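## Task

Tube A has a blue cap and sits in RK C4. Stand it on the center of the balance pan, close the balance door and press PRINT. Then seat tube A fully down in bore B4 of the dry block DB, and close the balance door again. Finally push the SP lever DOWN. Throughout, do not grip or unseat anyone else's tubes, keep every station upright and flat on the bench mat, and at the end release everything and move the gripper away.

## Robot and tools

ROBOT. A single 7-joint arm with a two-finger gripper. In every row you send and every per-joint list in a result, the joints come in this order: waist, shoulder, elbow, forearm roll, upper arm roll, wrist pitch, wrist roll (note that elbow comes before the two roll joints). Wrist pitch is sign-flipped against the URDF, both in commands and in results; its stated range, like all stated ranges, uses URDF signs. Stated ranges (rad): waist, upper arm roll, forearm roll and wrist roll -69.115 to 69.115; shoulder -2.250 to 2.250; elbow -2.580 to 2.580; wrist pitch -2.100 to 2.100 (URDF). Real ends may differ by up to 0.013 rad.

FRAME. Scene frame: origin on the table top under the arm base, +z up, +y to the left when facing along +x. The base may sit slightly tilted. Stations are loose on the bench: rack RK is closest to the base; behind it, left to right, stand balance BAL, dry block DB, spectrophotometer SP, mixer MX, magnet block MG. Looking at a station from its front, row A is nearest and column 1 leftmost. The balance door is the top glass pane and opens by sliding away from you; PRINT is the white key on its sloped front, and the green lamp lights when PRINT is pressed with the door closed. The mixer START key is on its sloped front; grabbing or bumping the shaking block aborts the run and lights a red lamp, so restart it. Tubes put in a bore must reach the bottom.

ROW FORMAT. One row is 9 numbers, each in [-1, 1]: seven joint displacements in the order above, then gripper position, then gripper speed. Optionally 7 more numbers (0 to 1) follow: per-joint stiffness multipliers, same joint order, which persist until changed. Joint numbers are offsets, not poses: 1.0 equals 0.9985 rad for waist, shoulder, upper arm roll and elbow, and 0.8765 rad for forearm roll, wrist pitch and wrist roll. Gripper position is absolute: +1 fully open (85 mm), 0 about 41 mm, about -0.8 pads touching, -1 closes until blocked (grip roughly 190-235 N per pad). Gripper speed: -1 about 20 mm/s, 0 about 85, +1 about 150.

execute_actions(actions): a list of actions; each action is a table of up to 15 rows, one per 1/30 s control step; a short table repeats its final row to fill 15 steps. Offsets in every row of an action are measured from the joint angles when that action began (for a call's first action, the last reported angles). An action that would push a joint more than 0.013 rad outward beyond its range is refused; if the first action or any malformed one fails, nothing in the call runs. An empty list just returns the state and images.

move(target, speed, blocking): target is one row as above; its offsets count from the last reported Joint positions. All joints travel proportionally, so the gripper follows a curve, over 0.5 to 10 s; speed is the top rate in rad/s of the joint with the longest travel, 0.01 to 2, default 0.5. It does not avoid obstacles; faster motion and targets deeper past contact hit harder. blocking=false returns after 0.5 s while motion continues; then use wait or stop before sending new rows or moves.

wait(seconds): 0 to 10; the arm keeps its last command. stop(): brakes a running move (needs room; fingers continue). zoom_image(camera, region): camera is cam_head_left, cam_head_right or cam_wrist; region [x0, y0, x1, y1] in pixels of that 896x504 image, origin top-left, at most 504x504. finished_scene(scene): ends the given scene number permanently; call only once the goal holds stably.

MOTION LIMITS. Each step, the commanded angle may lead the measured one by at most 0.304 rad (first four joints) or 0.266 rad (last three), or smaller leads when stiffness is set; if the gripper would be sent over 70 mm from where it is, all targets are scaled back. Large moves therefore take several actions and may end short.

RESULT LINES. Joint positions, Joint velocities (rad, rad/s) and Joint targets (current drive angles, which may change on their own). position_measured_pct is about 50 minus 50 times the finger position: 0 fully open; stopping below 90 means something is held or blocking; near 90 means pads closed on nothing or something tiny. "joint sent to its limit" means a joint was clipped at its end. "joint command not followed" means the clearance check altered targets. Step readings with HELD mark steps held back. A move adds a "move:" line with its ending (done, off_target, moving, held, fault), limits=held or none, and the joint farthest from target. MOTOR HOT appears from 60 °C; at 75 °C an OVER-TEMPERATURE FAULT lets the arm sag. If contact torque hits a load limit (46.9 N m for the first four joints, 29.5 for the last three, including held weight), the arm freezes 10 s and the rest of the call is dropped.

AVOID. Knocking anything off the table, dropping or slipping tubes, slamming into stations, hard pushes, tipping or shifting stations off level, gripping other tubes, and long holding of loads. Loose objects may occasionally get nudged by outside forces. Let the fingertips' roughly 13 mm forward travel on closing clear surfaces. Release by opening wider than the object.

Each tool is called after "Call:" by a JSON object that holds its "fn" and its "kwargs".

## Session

Call:
{"fn": "execute_actions", "kwargs": {"actions": []}}

Scene clock: 0.00 s.
position_measured_pct=0.0
Joint names: [waist, shoulder, elbow, forearm roll, upper arm roll, wrist pitch, wrist roll]
Joint positions: [ 0.313  0.565  1.999 -3.033 -0.117 -0.762  0.589]
Joint velocities: [-0.001 -0.    -0.     0.001  0.     0.    -0.001]
Joint targets: [0.313 0.565 1.999 -3.033 -0.117 -0.762 0.589]
Joint stiffness scale: [1. 1. 1. 1. 1. 1. 1.]

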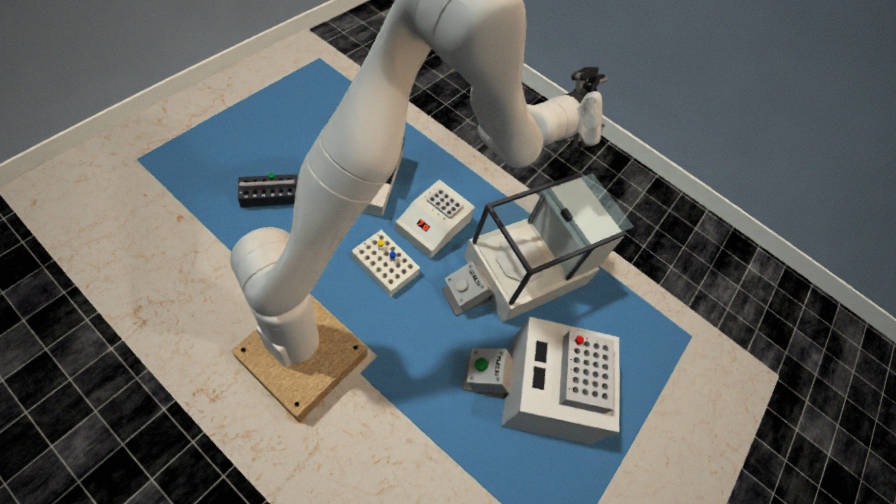

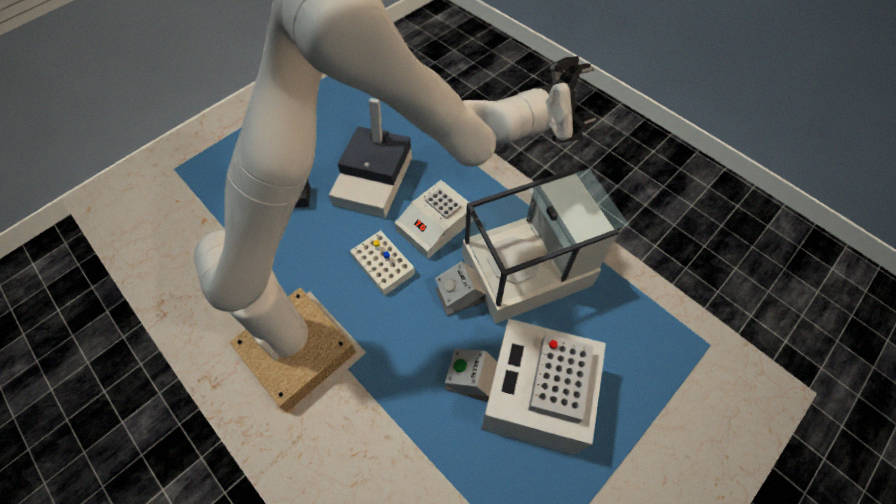

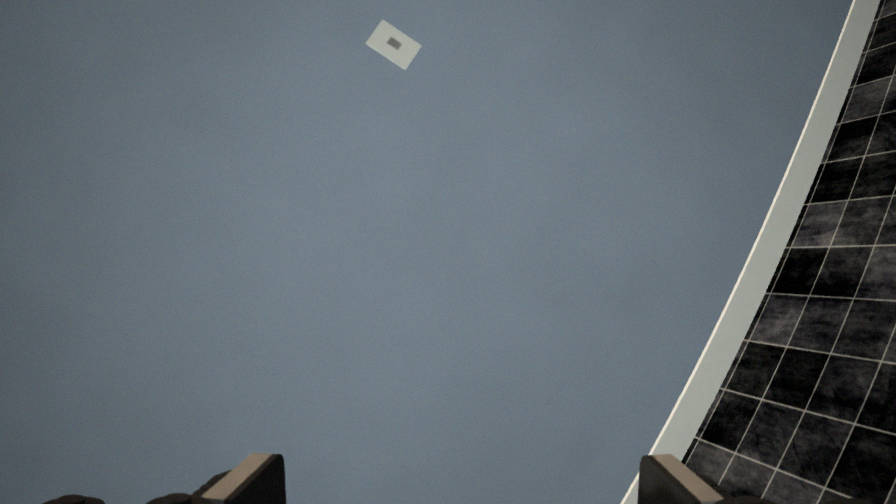

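Call:
{"fn": "move", "kwargs": {"target": [-0.37,-0.541,-0.053,-0.131,0.114,0.6,1,-0.2,0], "speed": 0.7}}

Call:
{"fn": "move", "kwargs": {"target": [0,0,0.1,0,0,0.8,0.21,-0.2,0], "speed": 0.8}}

Call:
{"fn": "move", "kwargs": {"target": [0,0.015,0.13,0,0,0.53,0,-0.2,0], "speed": 0.7}}

Scene clock: 6.90 s.
position_measured_pct=59.9
Joint names: [waist, shoulder, elbow, forearm roll, upper arm roll, wrist pitch, wrist roll]
Joint positions: [-0.054  0.027  1.951 -3.141 -0.007 -0.241  1.457]
Joint velocities: [-0.001 -0.003  0.    -0.     0.     0.    -0.   ]
Joint targets: [-0.056 0.025 1.947 -3.148 -0.003 -0.236 1.466]
Joint stiffness scale: [1. 1. 1. 1. 1. 1. 1.]
move: done; limits=none; farthest joint: the wrist roll, 0.009 radians from its target (0.876 radians at the start)

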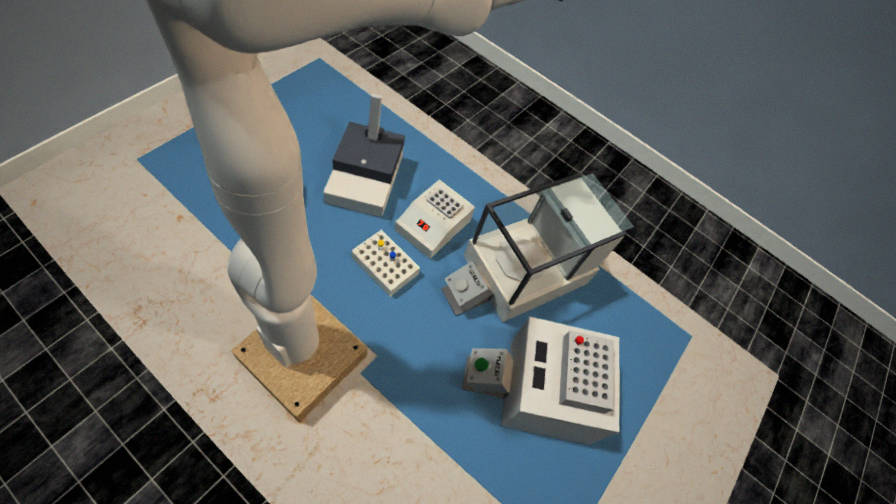

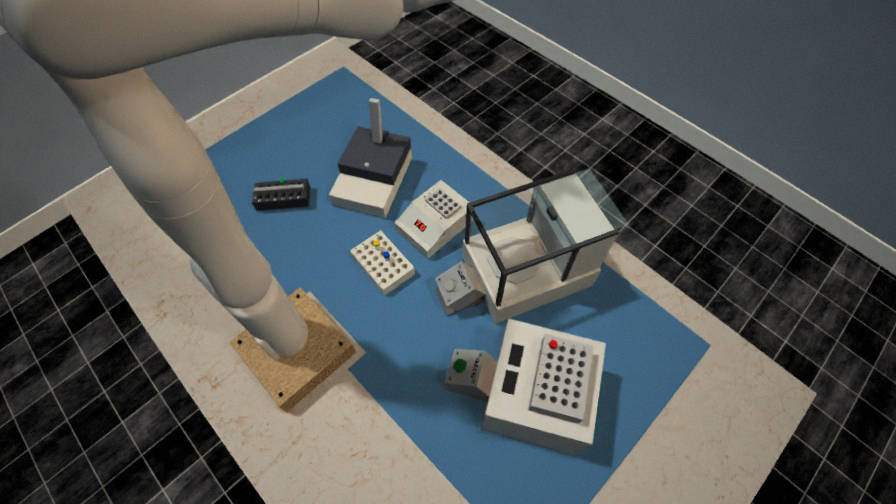

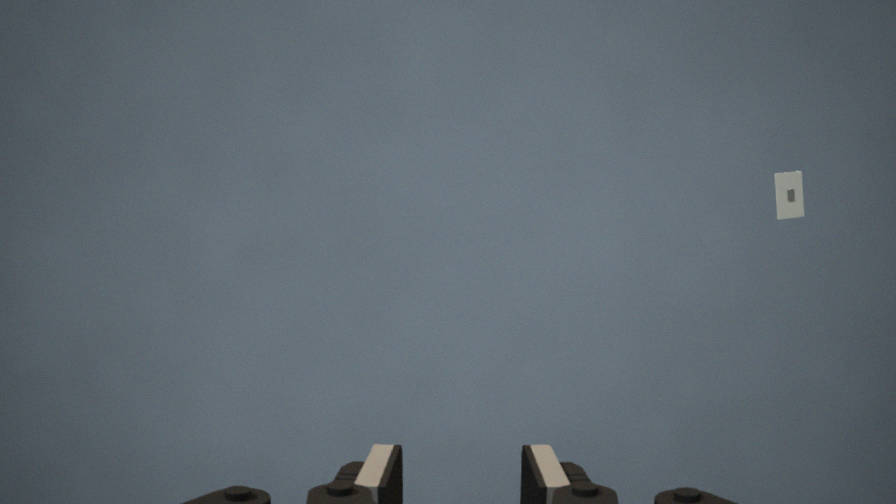

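Scene clock: 8.27 s.
position_measured_pct=59.9
Joint names: [waist, shoulder, elbow, forearm roll, upper arm roll, wrist pitch, wrist roll]
Joint positions: [-0.054  0.027  2.046 -3.141 -0.007  0.455  1.631]
Joint velocities: [-0.     0.001 -0.     0.     0.    -0.    -0.   ]
Joint targets: [-0.054 0.027 2.051 -3.141 -0.007 0.460 1.641]
Joint stiffness scale: [1. 1. 1. 1. 1. 1. 1.]
move: done; limits=none; farthest joint: the wrist roll, 0.010 radians from its target (0.184 radians at the start)

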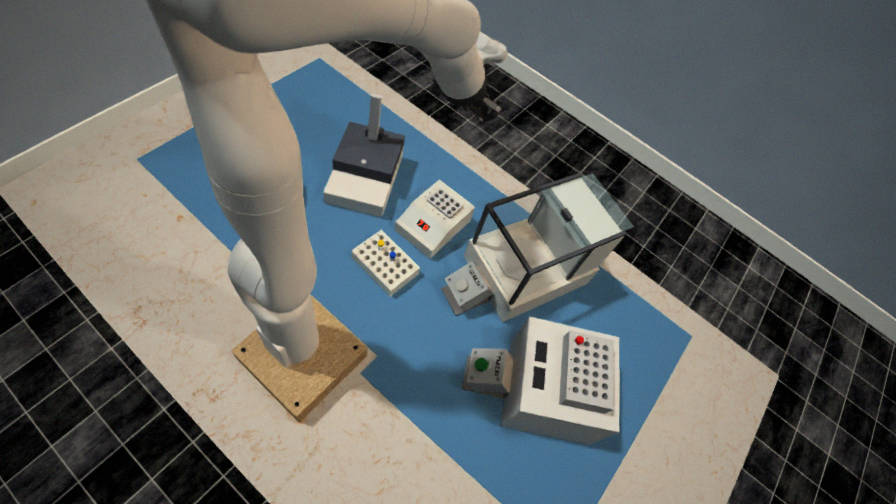

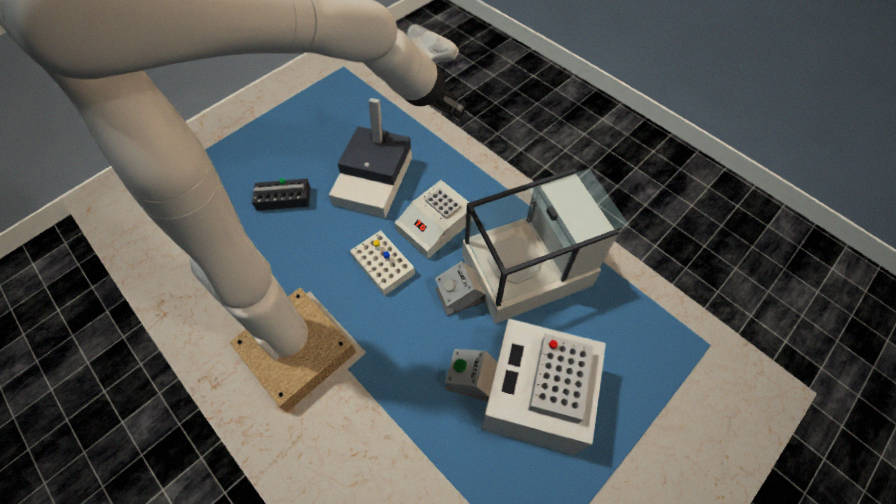

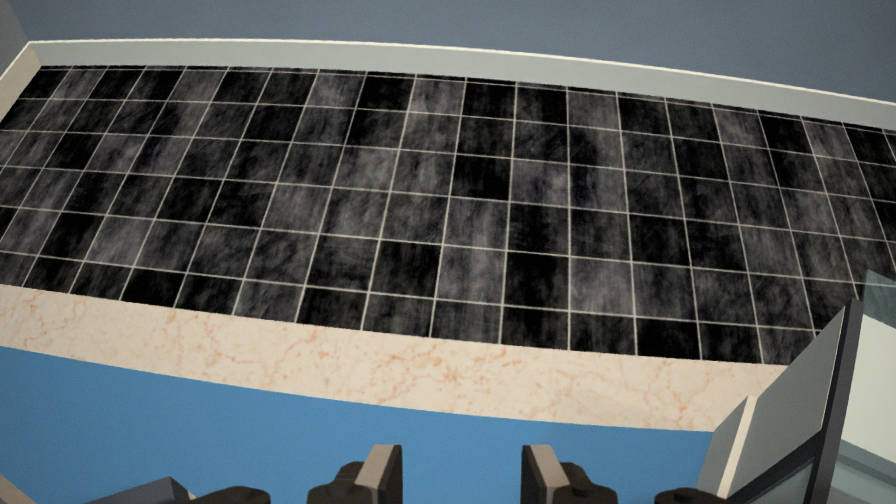

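Scene clock: 9.40 s.
position_measured_pct=59.9
Joint names: [waist, shoulder, elbow, forearm roll, upper arm roll, wrist pitch, wrist roll]
Joint positions: [-0.054  0.04   2.171 -3.141 -0.007  0.914  1.631]
Joint velocities: [-0.002  0.001  0.     0.    -0.     0.001  0.   ]
Joint targets: [-0.054 0.042 2.176 -3.141 -0.007 0.919 1.631]
Joint stiffness scale: [1. 1. 1. 1. 1. 1. 1.]
move: done; limits=none; farthest joint: the wrist pitch, 0.006 radians from its target (0.465 radians at the start)

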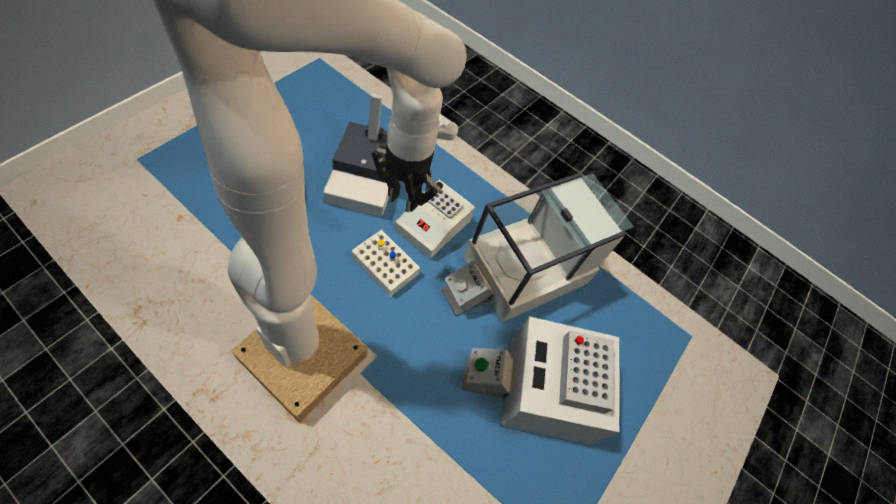

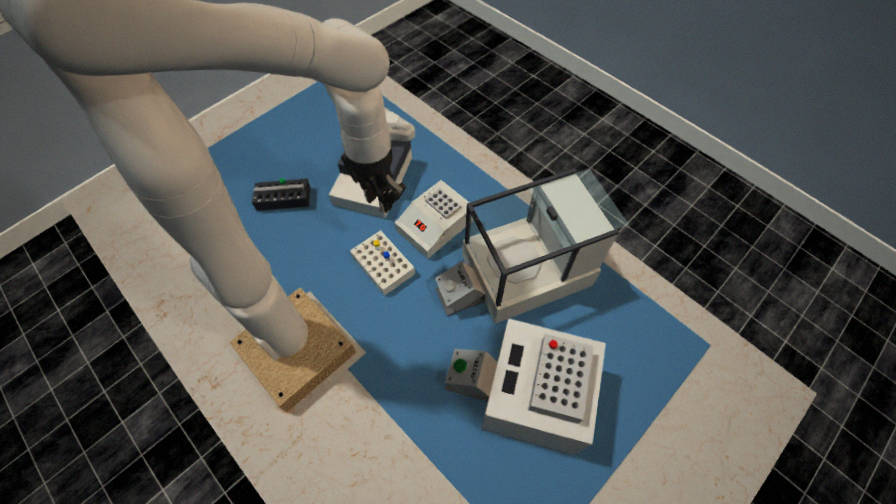

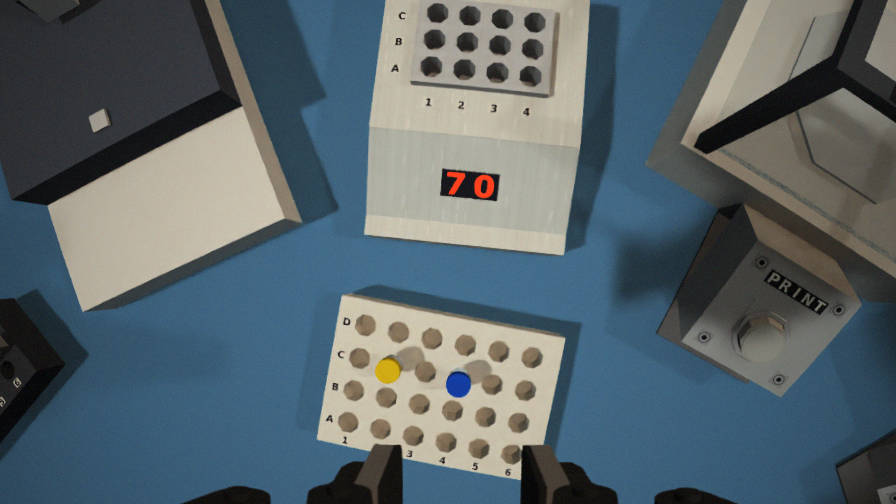

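Call:
{"fn": "move", "kwargs": {"target": [-0.008,0.34,0.21,0,0,-0.608,0,-0.2,0], "speed": 0.5}}

Scene clock: 14.00 s.
position_measured_pct=59.9
Joint names: [waist, shoulder, elbow, forearm roll, upper arm roll, wrist pitch, wrist roll]
Joint positions: [-0.059  0.377  2.376 -3.141 -0.007  0.386  1.631]
Joint velocities: [ 0.     0.002  0.    -0.     0.     0.001 -0.   ]
Joint targets: [-0.062 0.380 2.381 -3.141 -0.007 0.381 1.631]
Joint stiffness scale: [1. 1. 1. 1. 1. 1. 1.]
move: done; limits=none; farthest joint: the elbow, 0.005 radians from its target (0.210 radians at the start)

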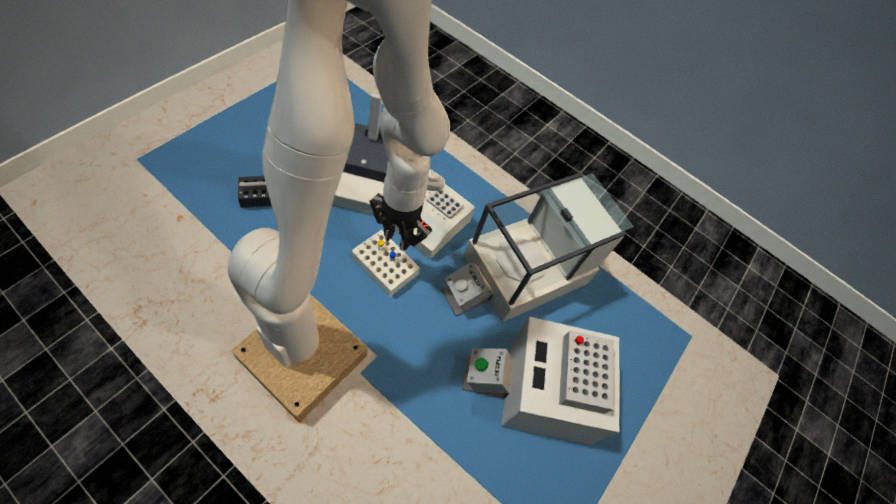

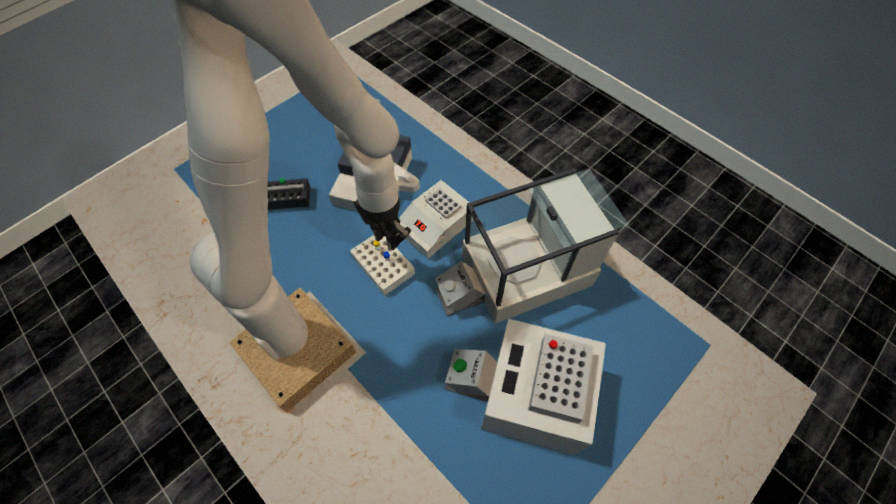

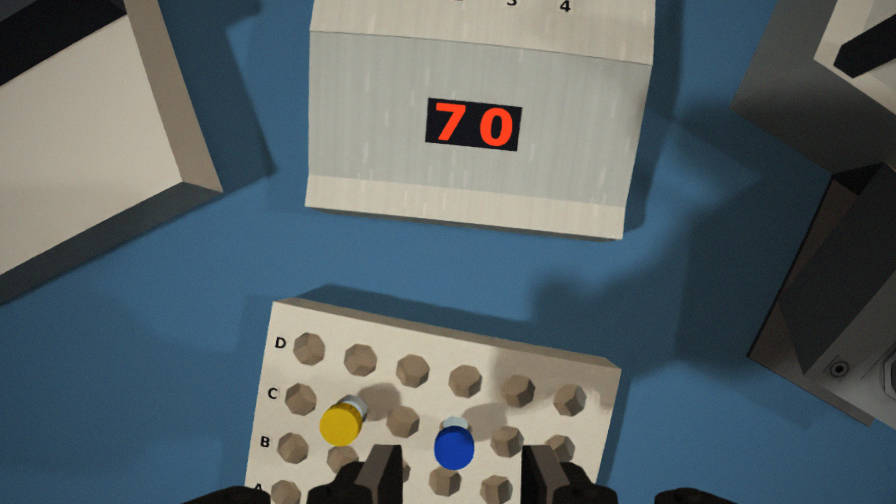

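Call:
{"fn": "move", "kwargs": {"target": [-0.014,0.029,-0.065,0,0,0.089,0,-0.2,0], "speed": 0.2}}

Scene clock: 24.57 s.
position_measured_pct=59.9
Joint names: [waist, shoulder, elbow, forearm roll, upper arm roll, wrist pitch, wrist roll]
Joint positions: [-0.07   0.404  2.316 -3.141 -0.007  0.459  1.631]
Joint velocities: [-0.     0.001 -0.001  0.     0.     0.    -0.001]
Joint targets: [-0.073 0.406 2.311 -3.141 -0.007 0.464 1.631]
Joint stiffness scale: [1. 1. 1. 1. 1. 1. 1.]
move: done; limits=none; farthest joint: the elbow, 0.005 radians from its target (0.065 radians at the start)

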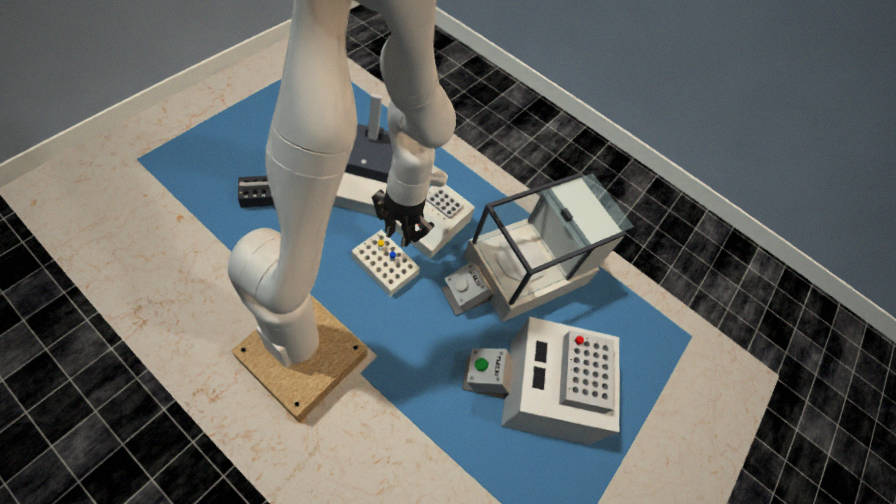

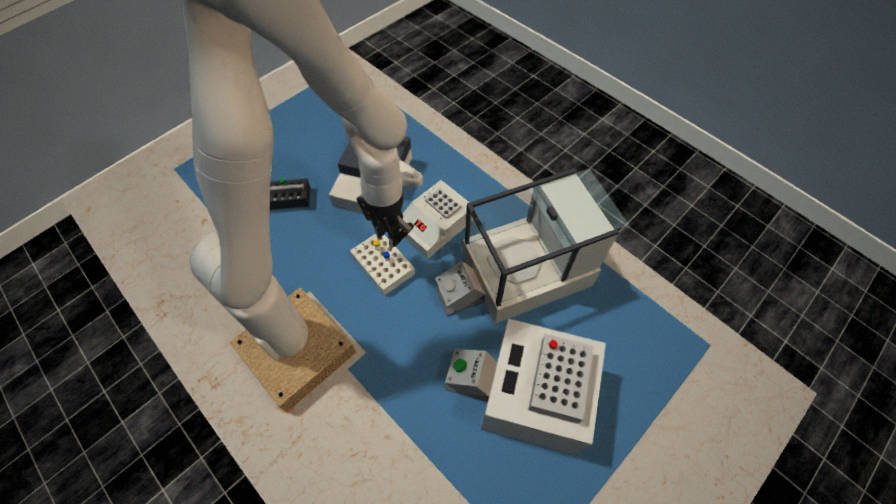

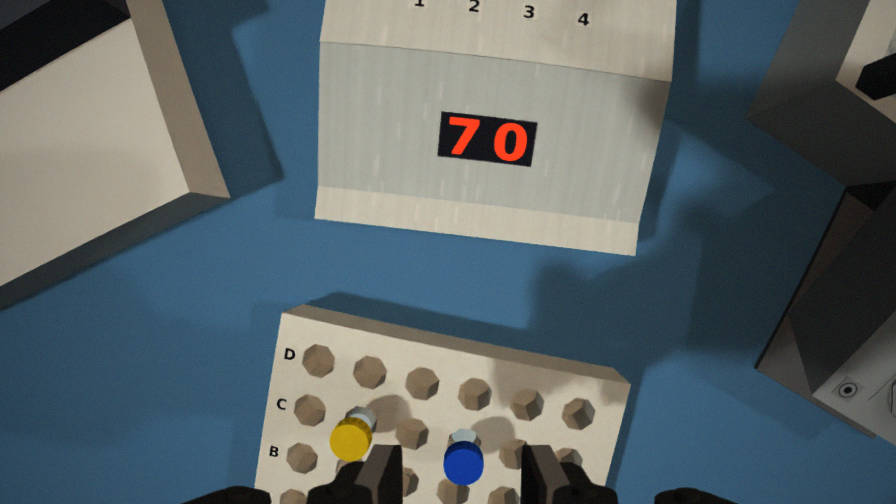

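Call:
{"fn": "move", "kwargs": {"target": [0,0.194,0.053,0,0,-0.278,0,-0.35,0], "speed": 0.2}}

Call:
{"fn": "move", "kwargs": {"target": [0,0,0,0,0,0,0,-0.8,0]}}

Call:
{"fn": "move", "kwargs": {"target": [0,-0.194,-0.053,0,0,0.278,0,-0.8,0], "speed": 0.2}}

Scene clock: 31.40 s.
position_measured_pct=67.5
Joint names: [waist, shoulder, elbow, forearm roll, upper arm roll, wrist pitch, wrist roll]
Joint positions: [-0.071  0.595  2.364 -3.141 -0.007  0.221  1.631]
Joint velocities: [-0.     0.003  0.001  0.     0.    -0.     0.   ]
Joint targets: [-0.070 0.598 2.369 -3.141 -0.007 0.215 1.631]
Joint stiffness scale: [1. 1. 1. 1. 1. 1. 1.]
move: done; limits=none; farthest joint: the elbow, 0.005 radians from its target (0.053 radians at the start)

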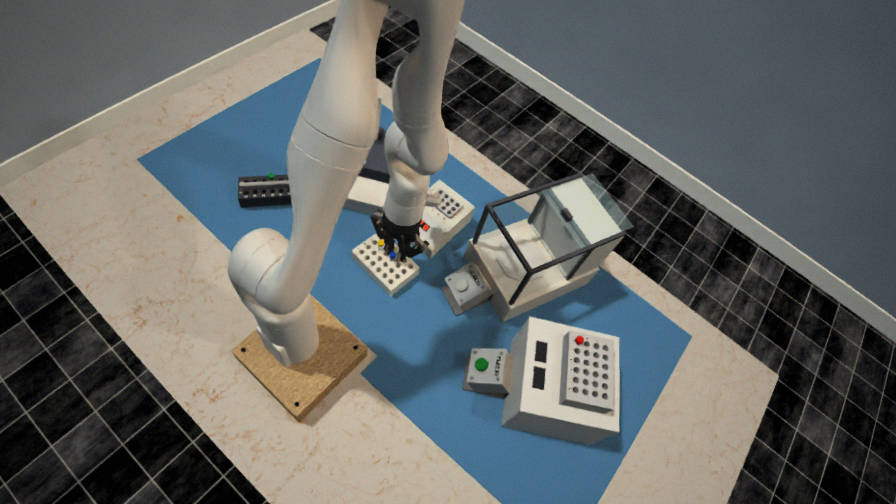

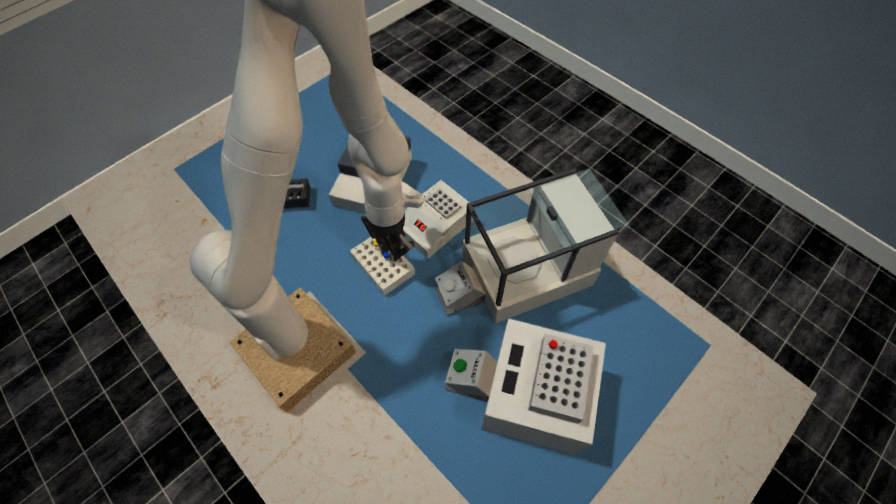

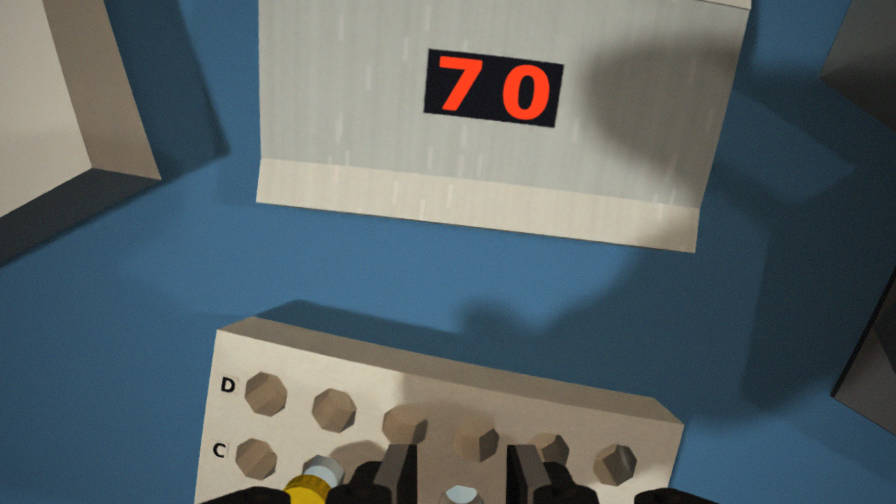

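Scene clock: 31.90 s.
position_measured_pct=83.3
Joint names: [waist, shoulder, elbow, forearm roll, upper arm roll, wrist pitch, wrist roll]
Joint positions: [-0.071  0.595  2.364 -3.141 -0.007  0.221  1.631]
Joint velocities: [ 0.001 -0.001  0.    -0.001 -0.001  0.     0.   ]
Joint targets: [-0.071 0.595 2.364 -3.141 -0.007 0.221 1.631]
Joint stiffness scale: [1. 1. 1. 1. 1. 1. 1.]
move: done; limits=none; farthest joint: the waist, 0.000 radians from its target (0.000 radians at the start)

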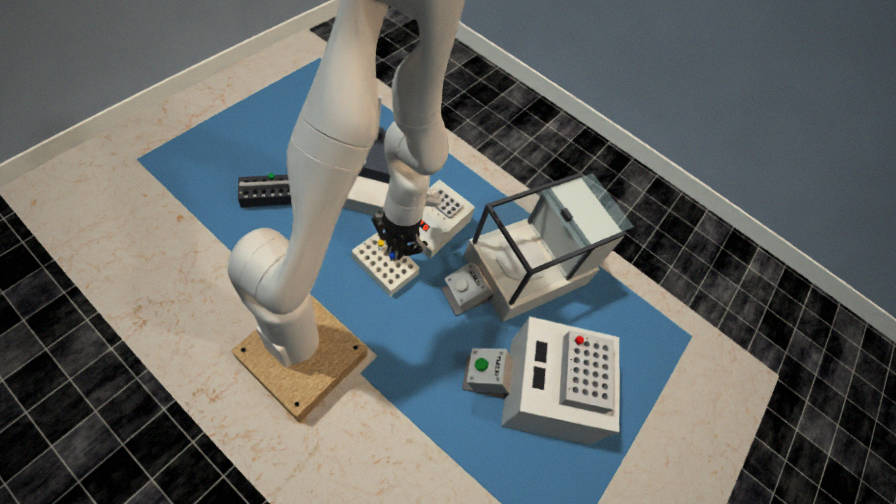

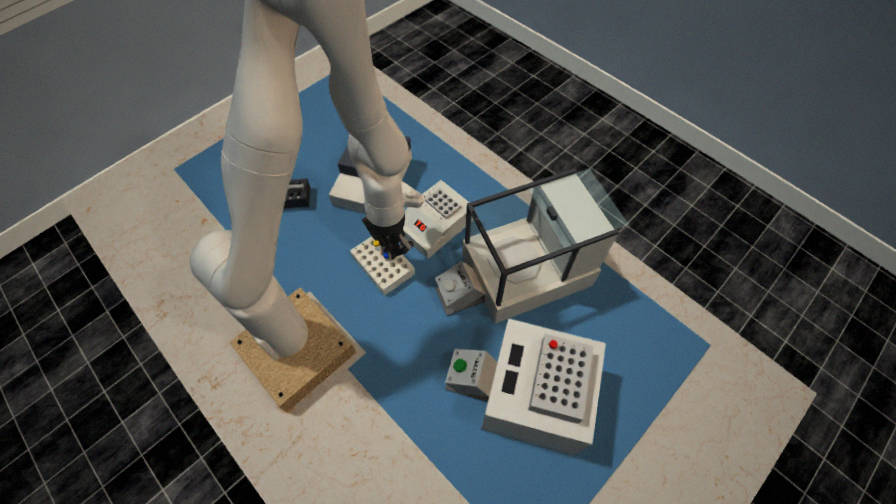

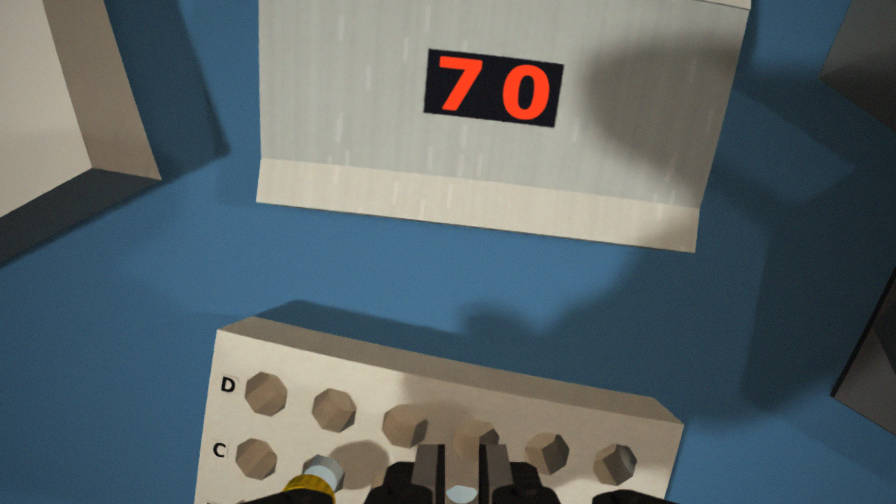

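Scene clock: 33.60 s.
position_measured_pct=83.3
Joint names: [waist, shoulder, elbow, forearm roll, upper arm roll, wrist pitch, wrist roll]
Joint positions: [-0.071  0.404  2.316 -3.141 -0.007  0.459  1.631]
Joint velocities: [-0.    -0.004 -0.    -0.     0.    -0.     0.   ]
Joint targets: [-0.071 0.402 2.311 -3.141 -0.007 0.464 1.631]
Joint stiffness scale: [1. 1. 1. 1. 1. 1. 1.]
move: done; limits=none; farthest joint: the wrist pitch, 0.006 radians from its target (0.244 radians at the start)

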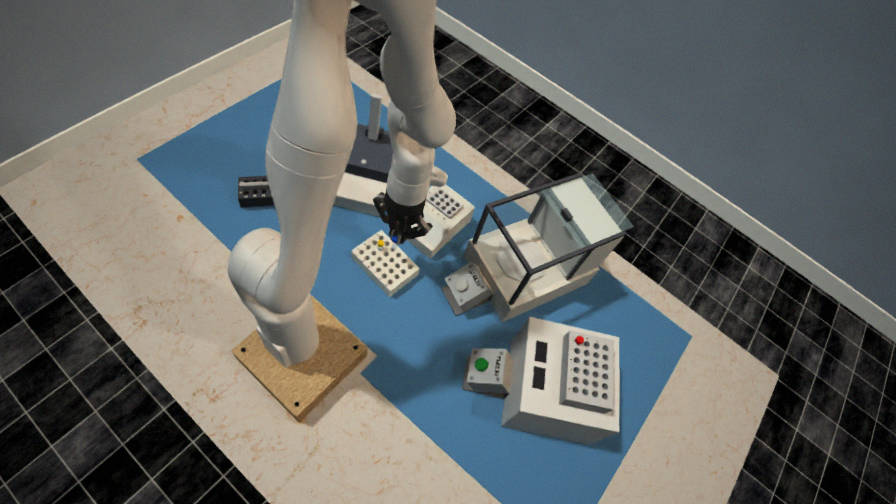

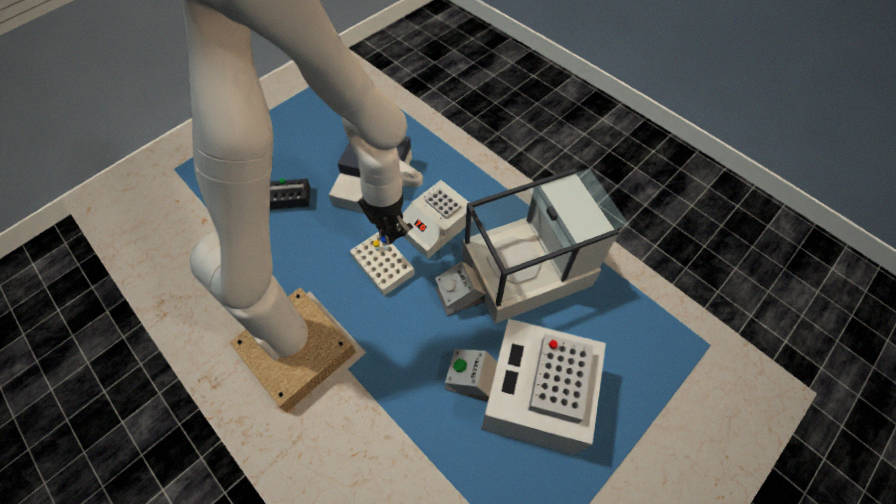

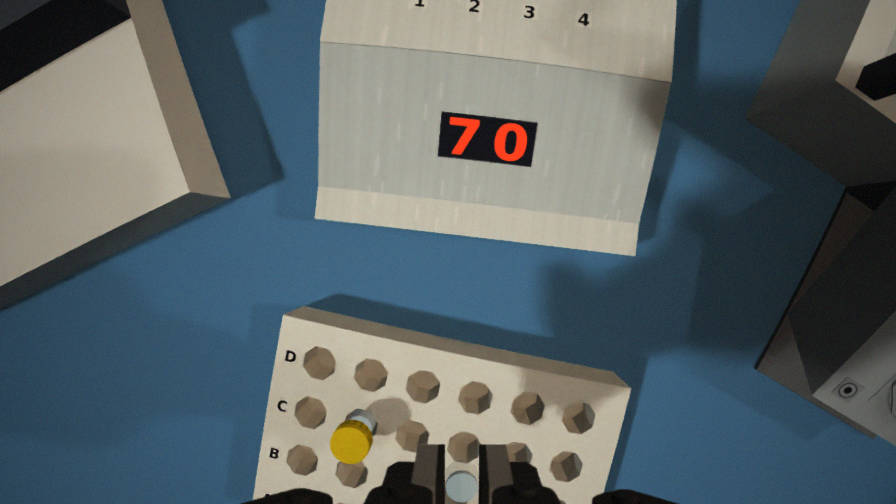

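Call:
{"fn": "move", "kwargs": {"target": [0.2,-0.38,-0.372,0,0,0.857,0,-0.8,0], "speed": 0.6}}

Call:
{"fn": "move", "kwargs": {"target": [0.31,0.3,-0.39,0,0,0.105,0,-0.8,0], "speed": 0.5}}

Scene clock: 39.73 s.
position_measured_pct=83.3
Joint names: [waist, shoulder, elbow, forearm roll, upper arm roll, wrist pitch, wrist roll]
Joint positions: [ 0.126  0.027  1.949 -3.141 -0.007  1.205  1.631]
Joint velocities: [ 0.003 -0.    -0.001  0.    -0.    -0.    -0.001]
Joint targets: [0.129 0.024 1.944 -3.141 -0.007 1.210 1.631]
Joint stiffness scale: [1. 1. 1. 1. 1. 1. 1.]
move: done; limits=none; farthest joint: the elbow, 0.005 radians from its target (0.371 radians at the start)

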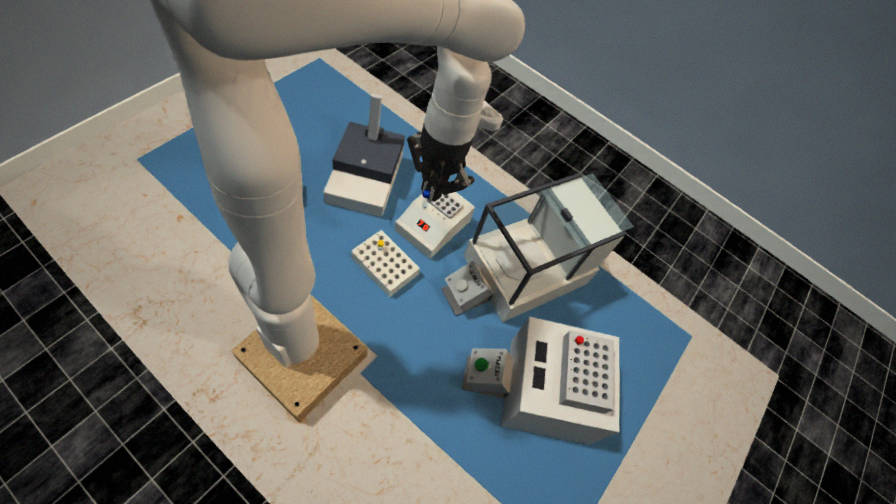

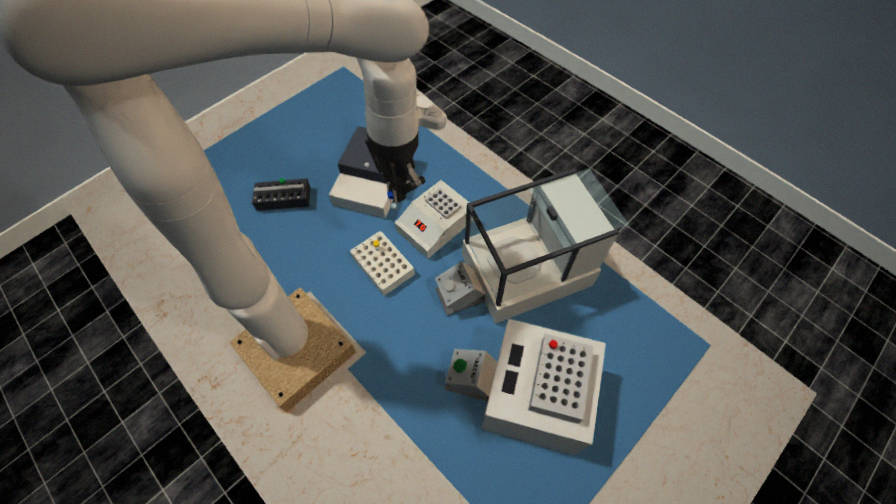

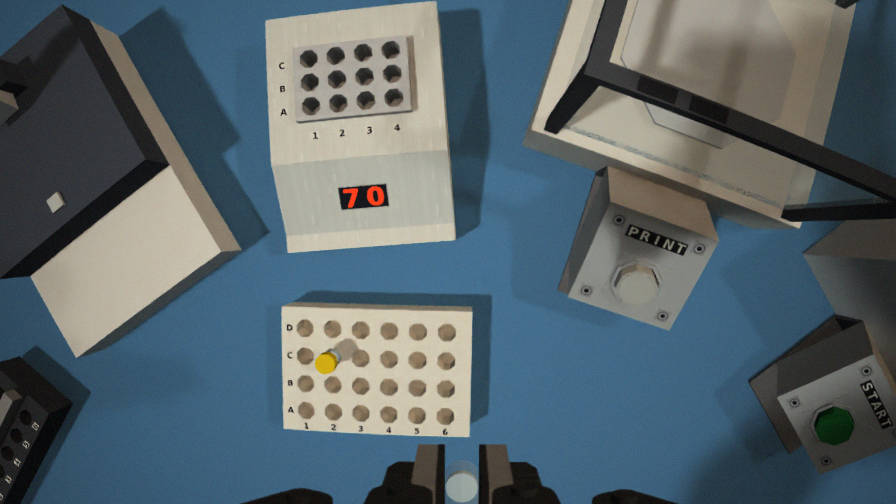

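Scene clock: 41.17 s.
position_measured_pct=83.3
Joint names: [waist, shoulder, elbow, forearm roll, upper arm roll, wrist pitch, wrist roll]
Joint positions: [ 0.433  0.324  1.565 -3.141 -0.007  1.292  1.631]
Joint velocities: [ 0.001  0.002 -0.001 -0.002 -0.    -0.     0.   ]
Joint targets: [0.436 0.326 1.560 -3.141 -0.007 1.297 1.631]
Joint stiffness scale: [1. 1. 1. 1. 1. 1. 1.]
move: done; limits=none; farthest joint: the elbow, 0.005 radians from its target (0.390 radians at the start)

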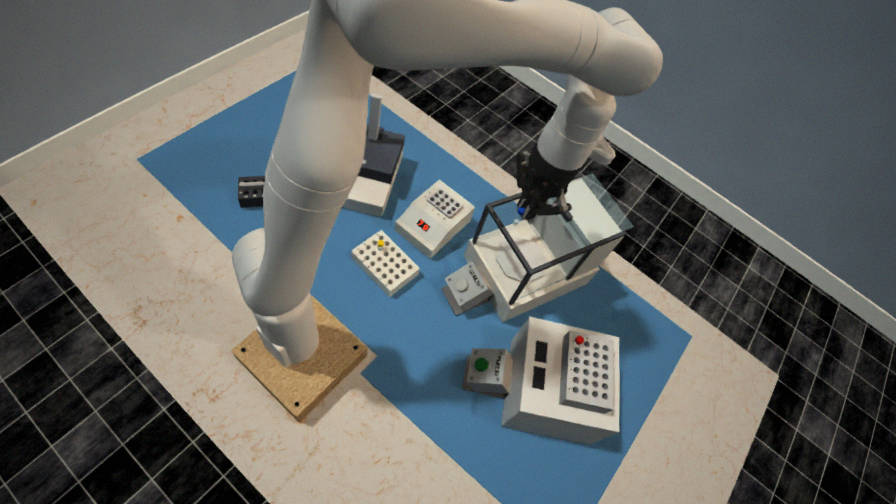

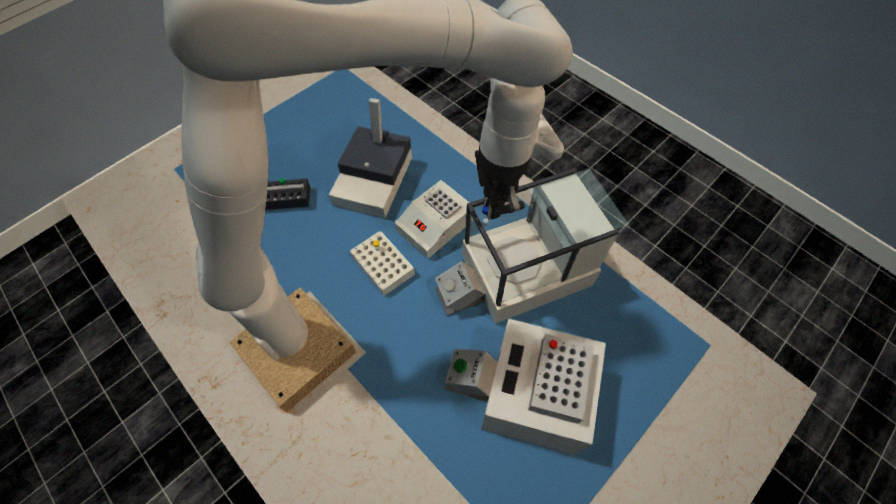

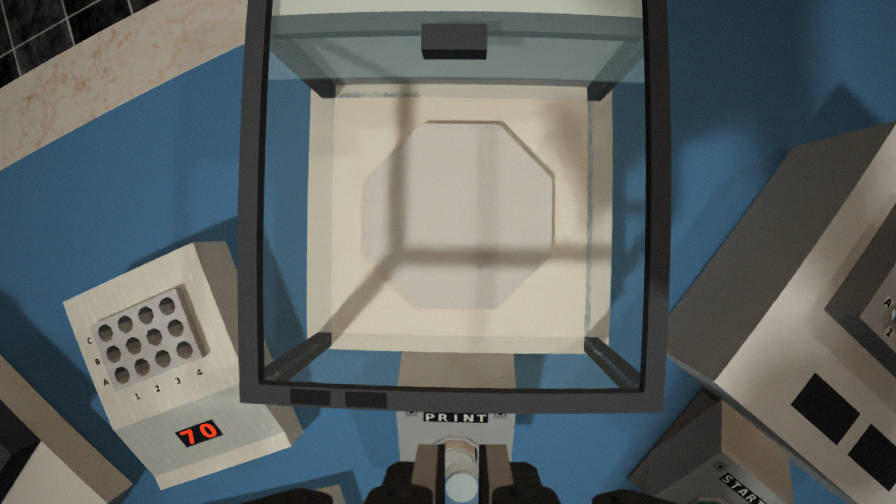

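Call:
{"fn": "execute_actions", "kwargs": {"actions": []}}

Scene clock: 58.80 s.
position_measured_pct=83.3
Joint names: [waist, shoulder, elbow, forearm roll, upper arm roll, wrist pitch, wrist roll]
Joint positions: [ 0.434  0.324  1.565 -3.141 -0.007  1.292  1.631]
Joint velocities: [ 0.    -0.001  0.    -0.     0.     0.     0.001]
Joint targets: [0.436 0.326 1.560 -3.141 -0.007 1.297 1.631]
Joint stiffness scale: [1. 1. 1. 1. 1. 1. 1.]

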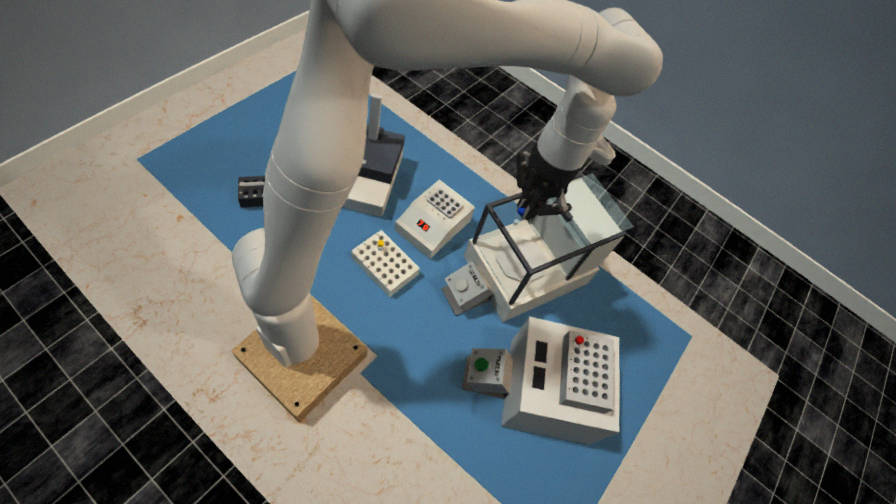

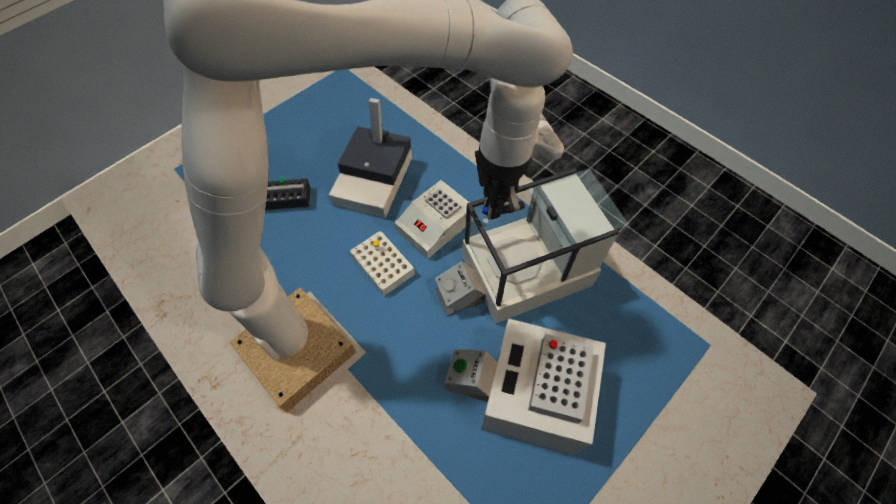

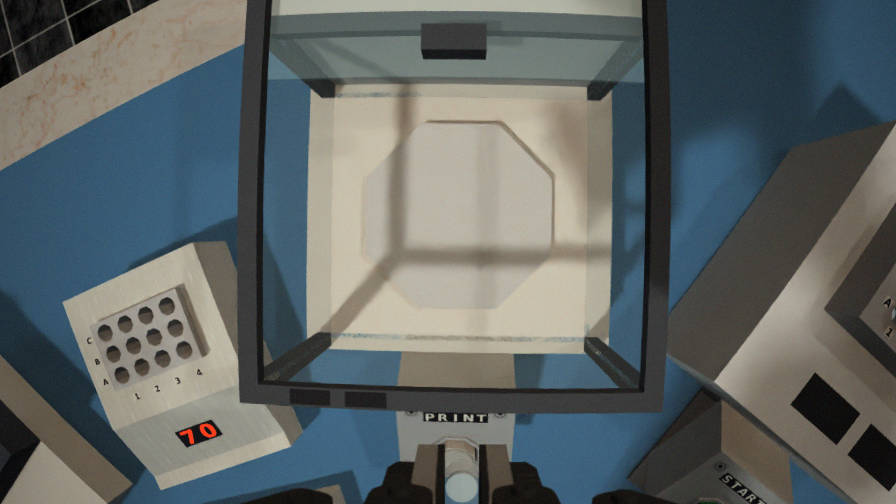

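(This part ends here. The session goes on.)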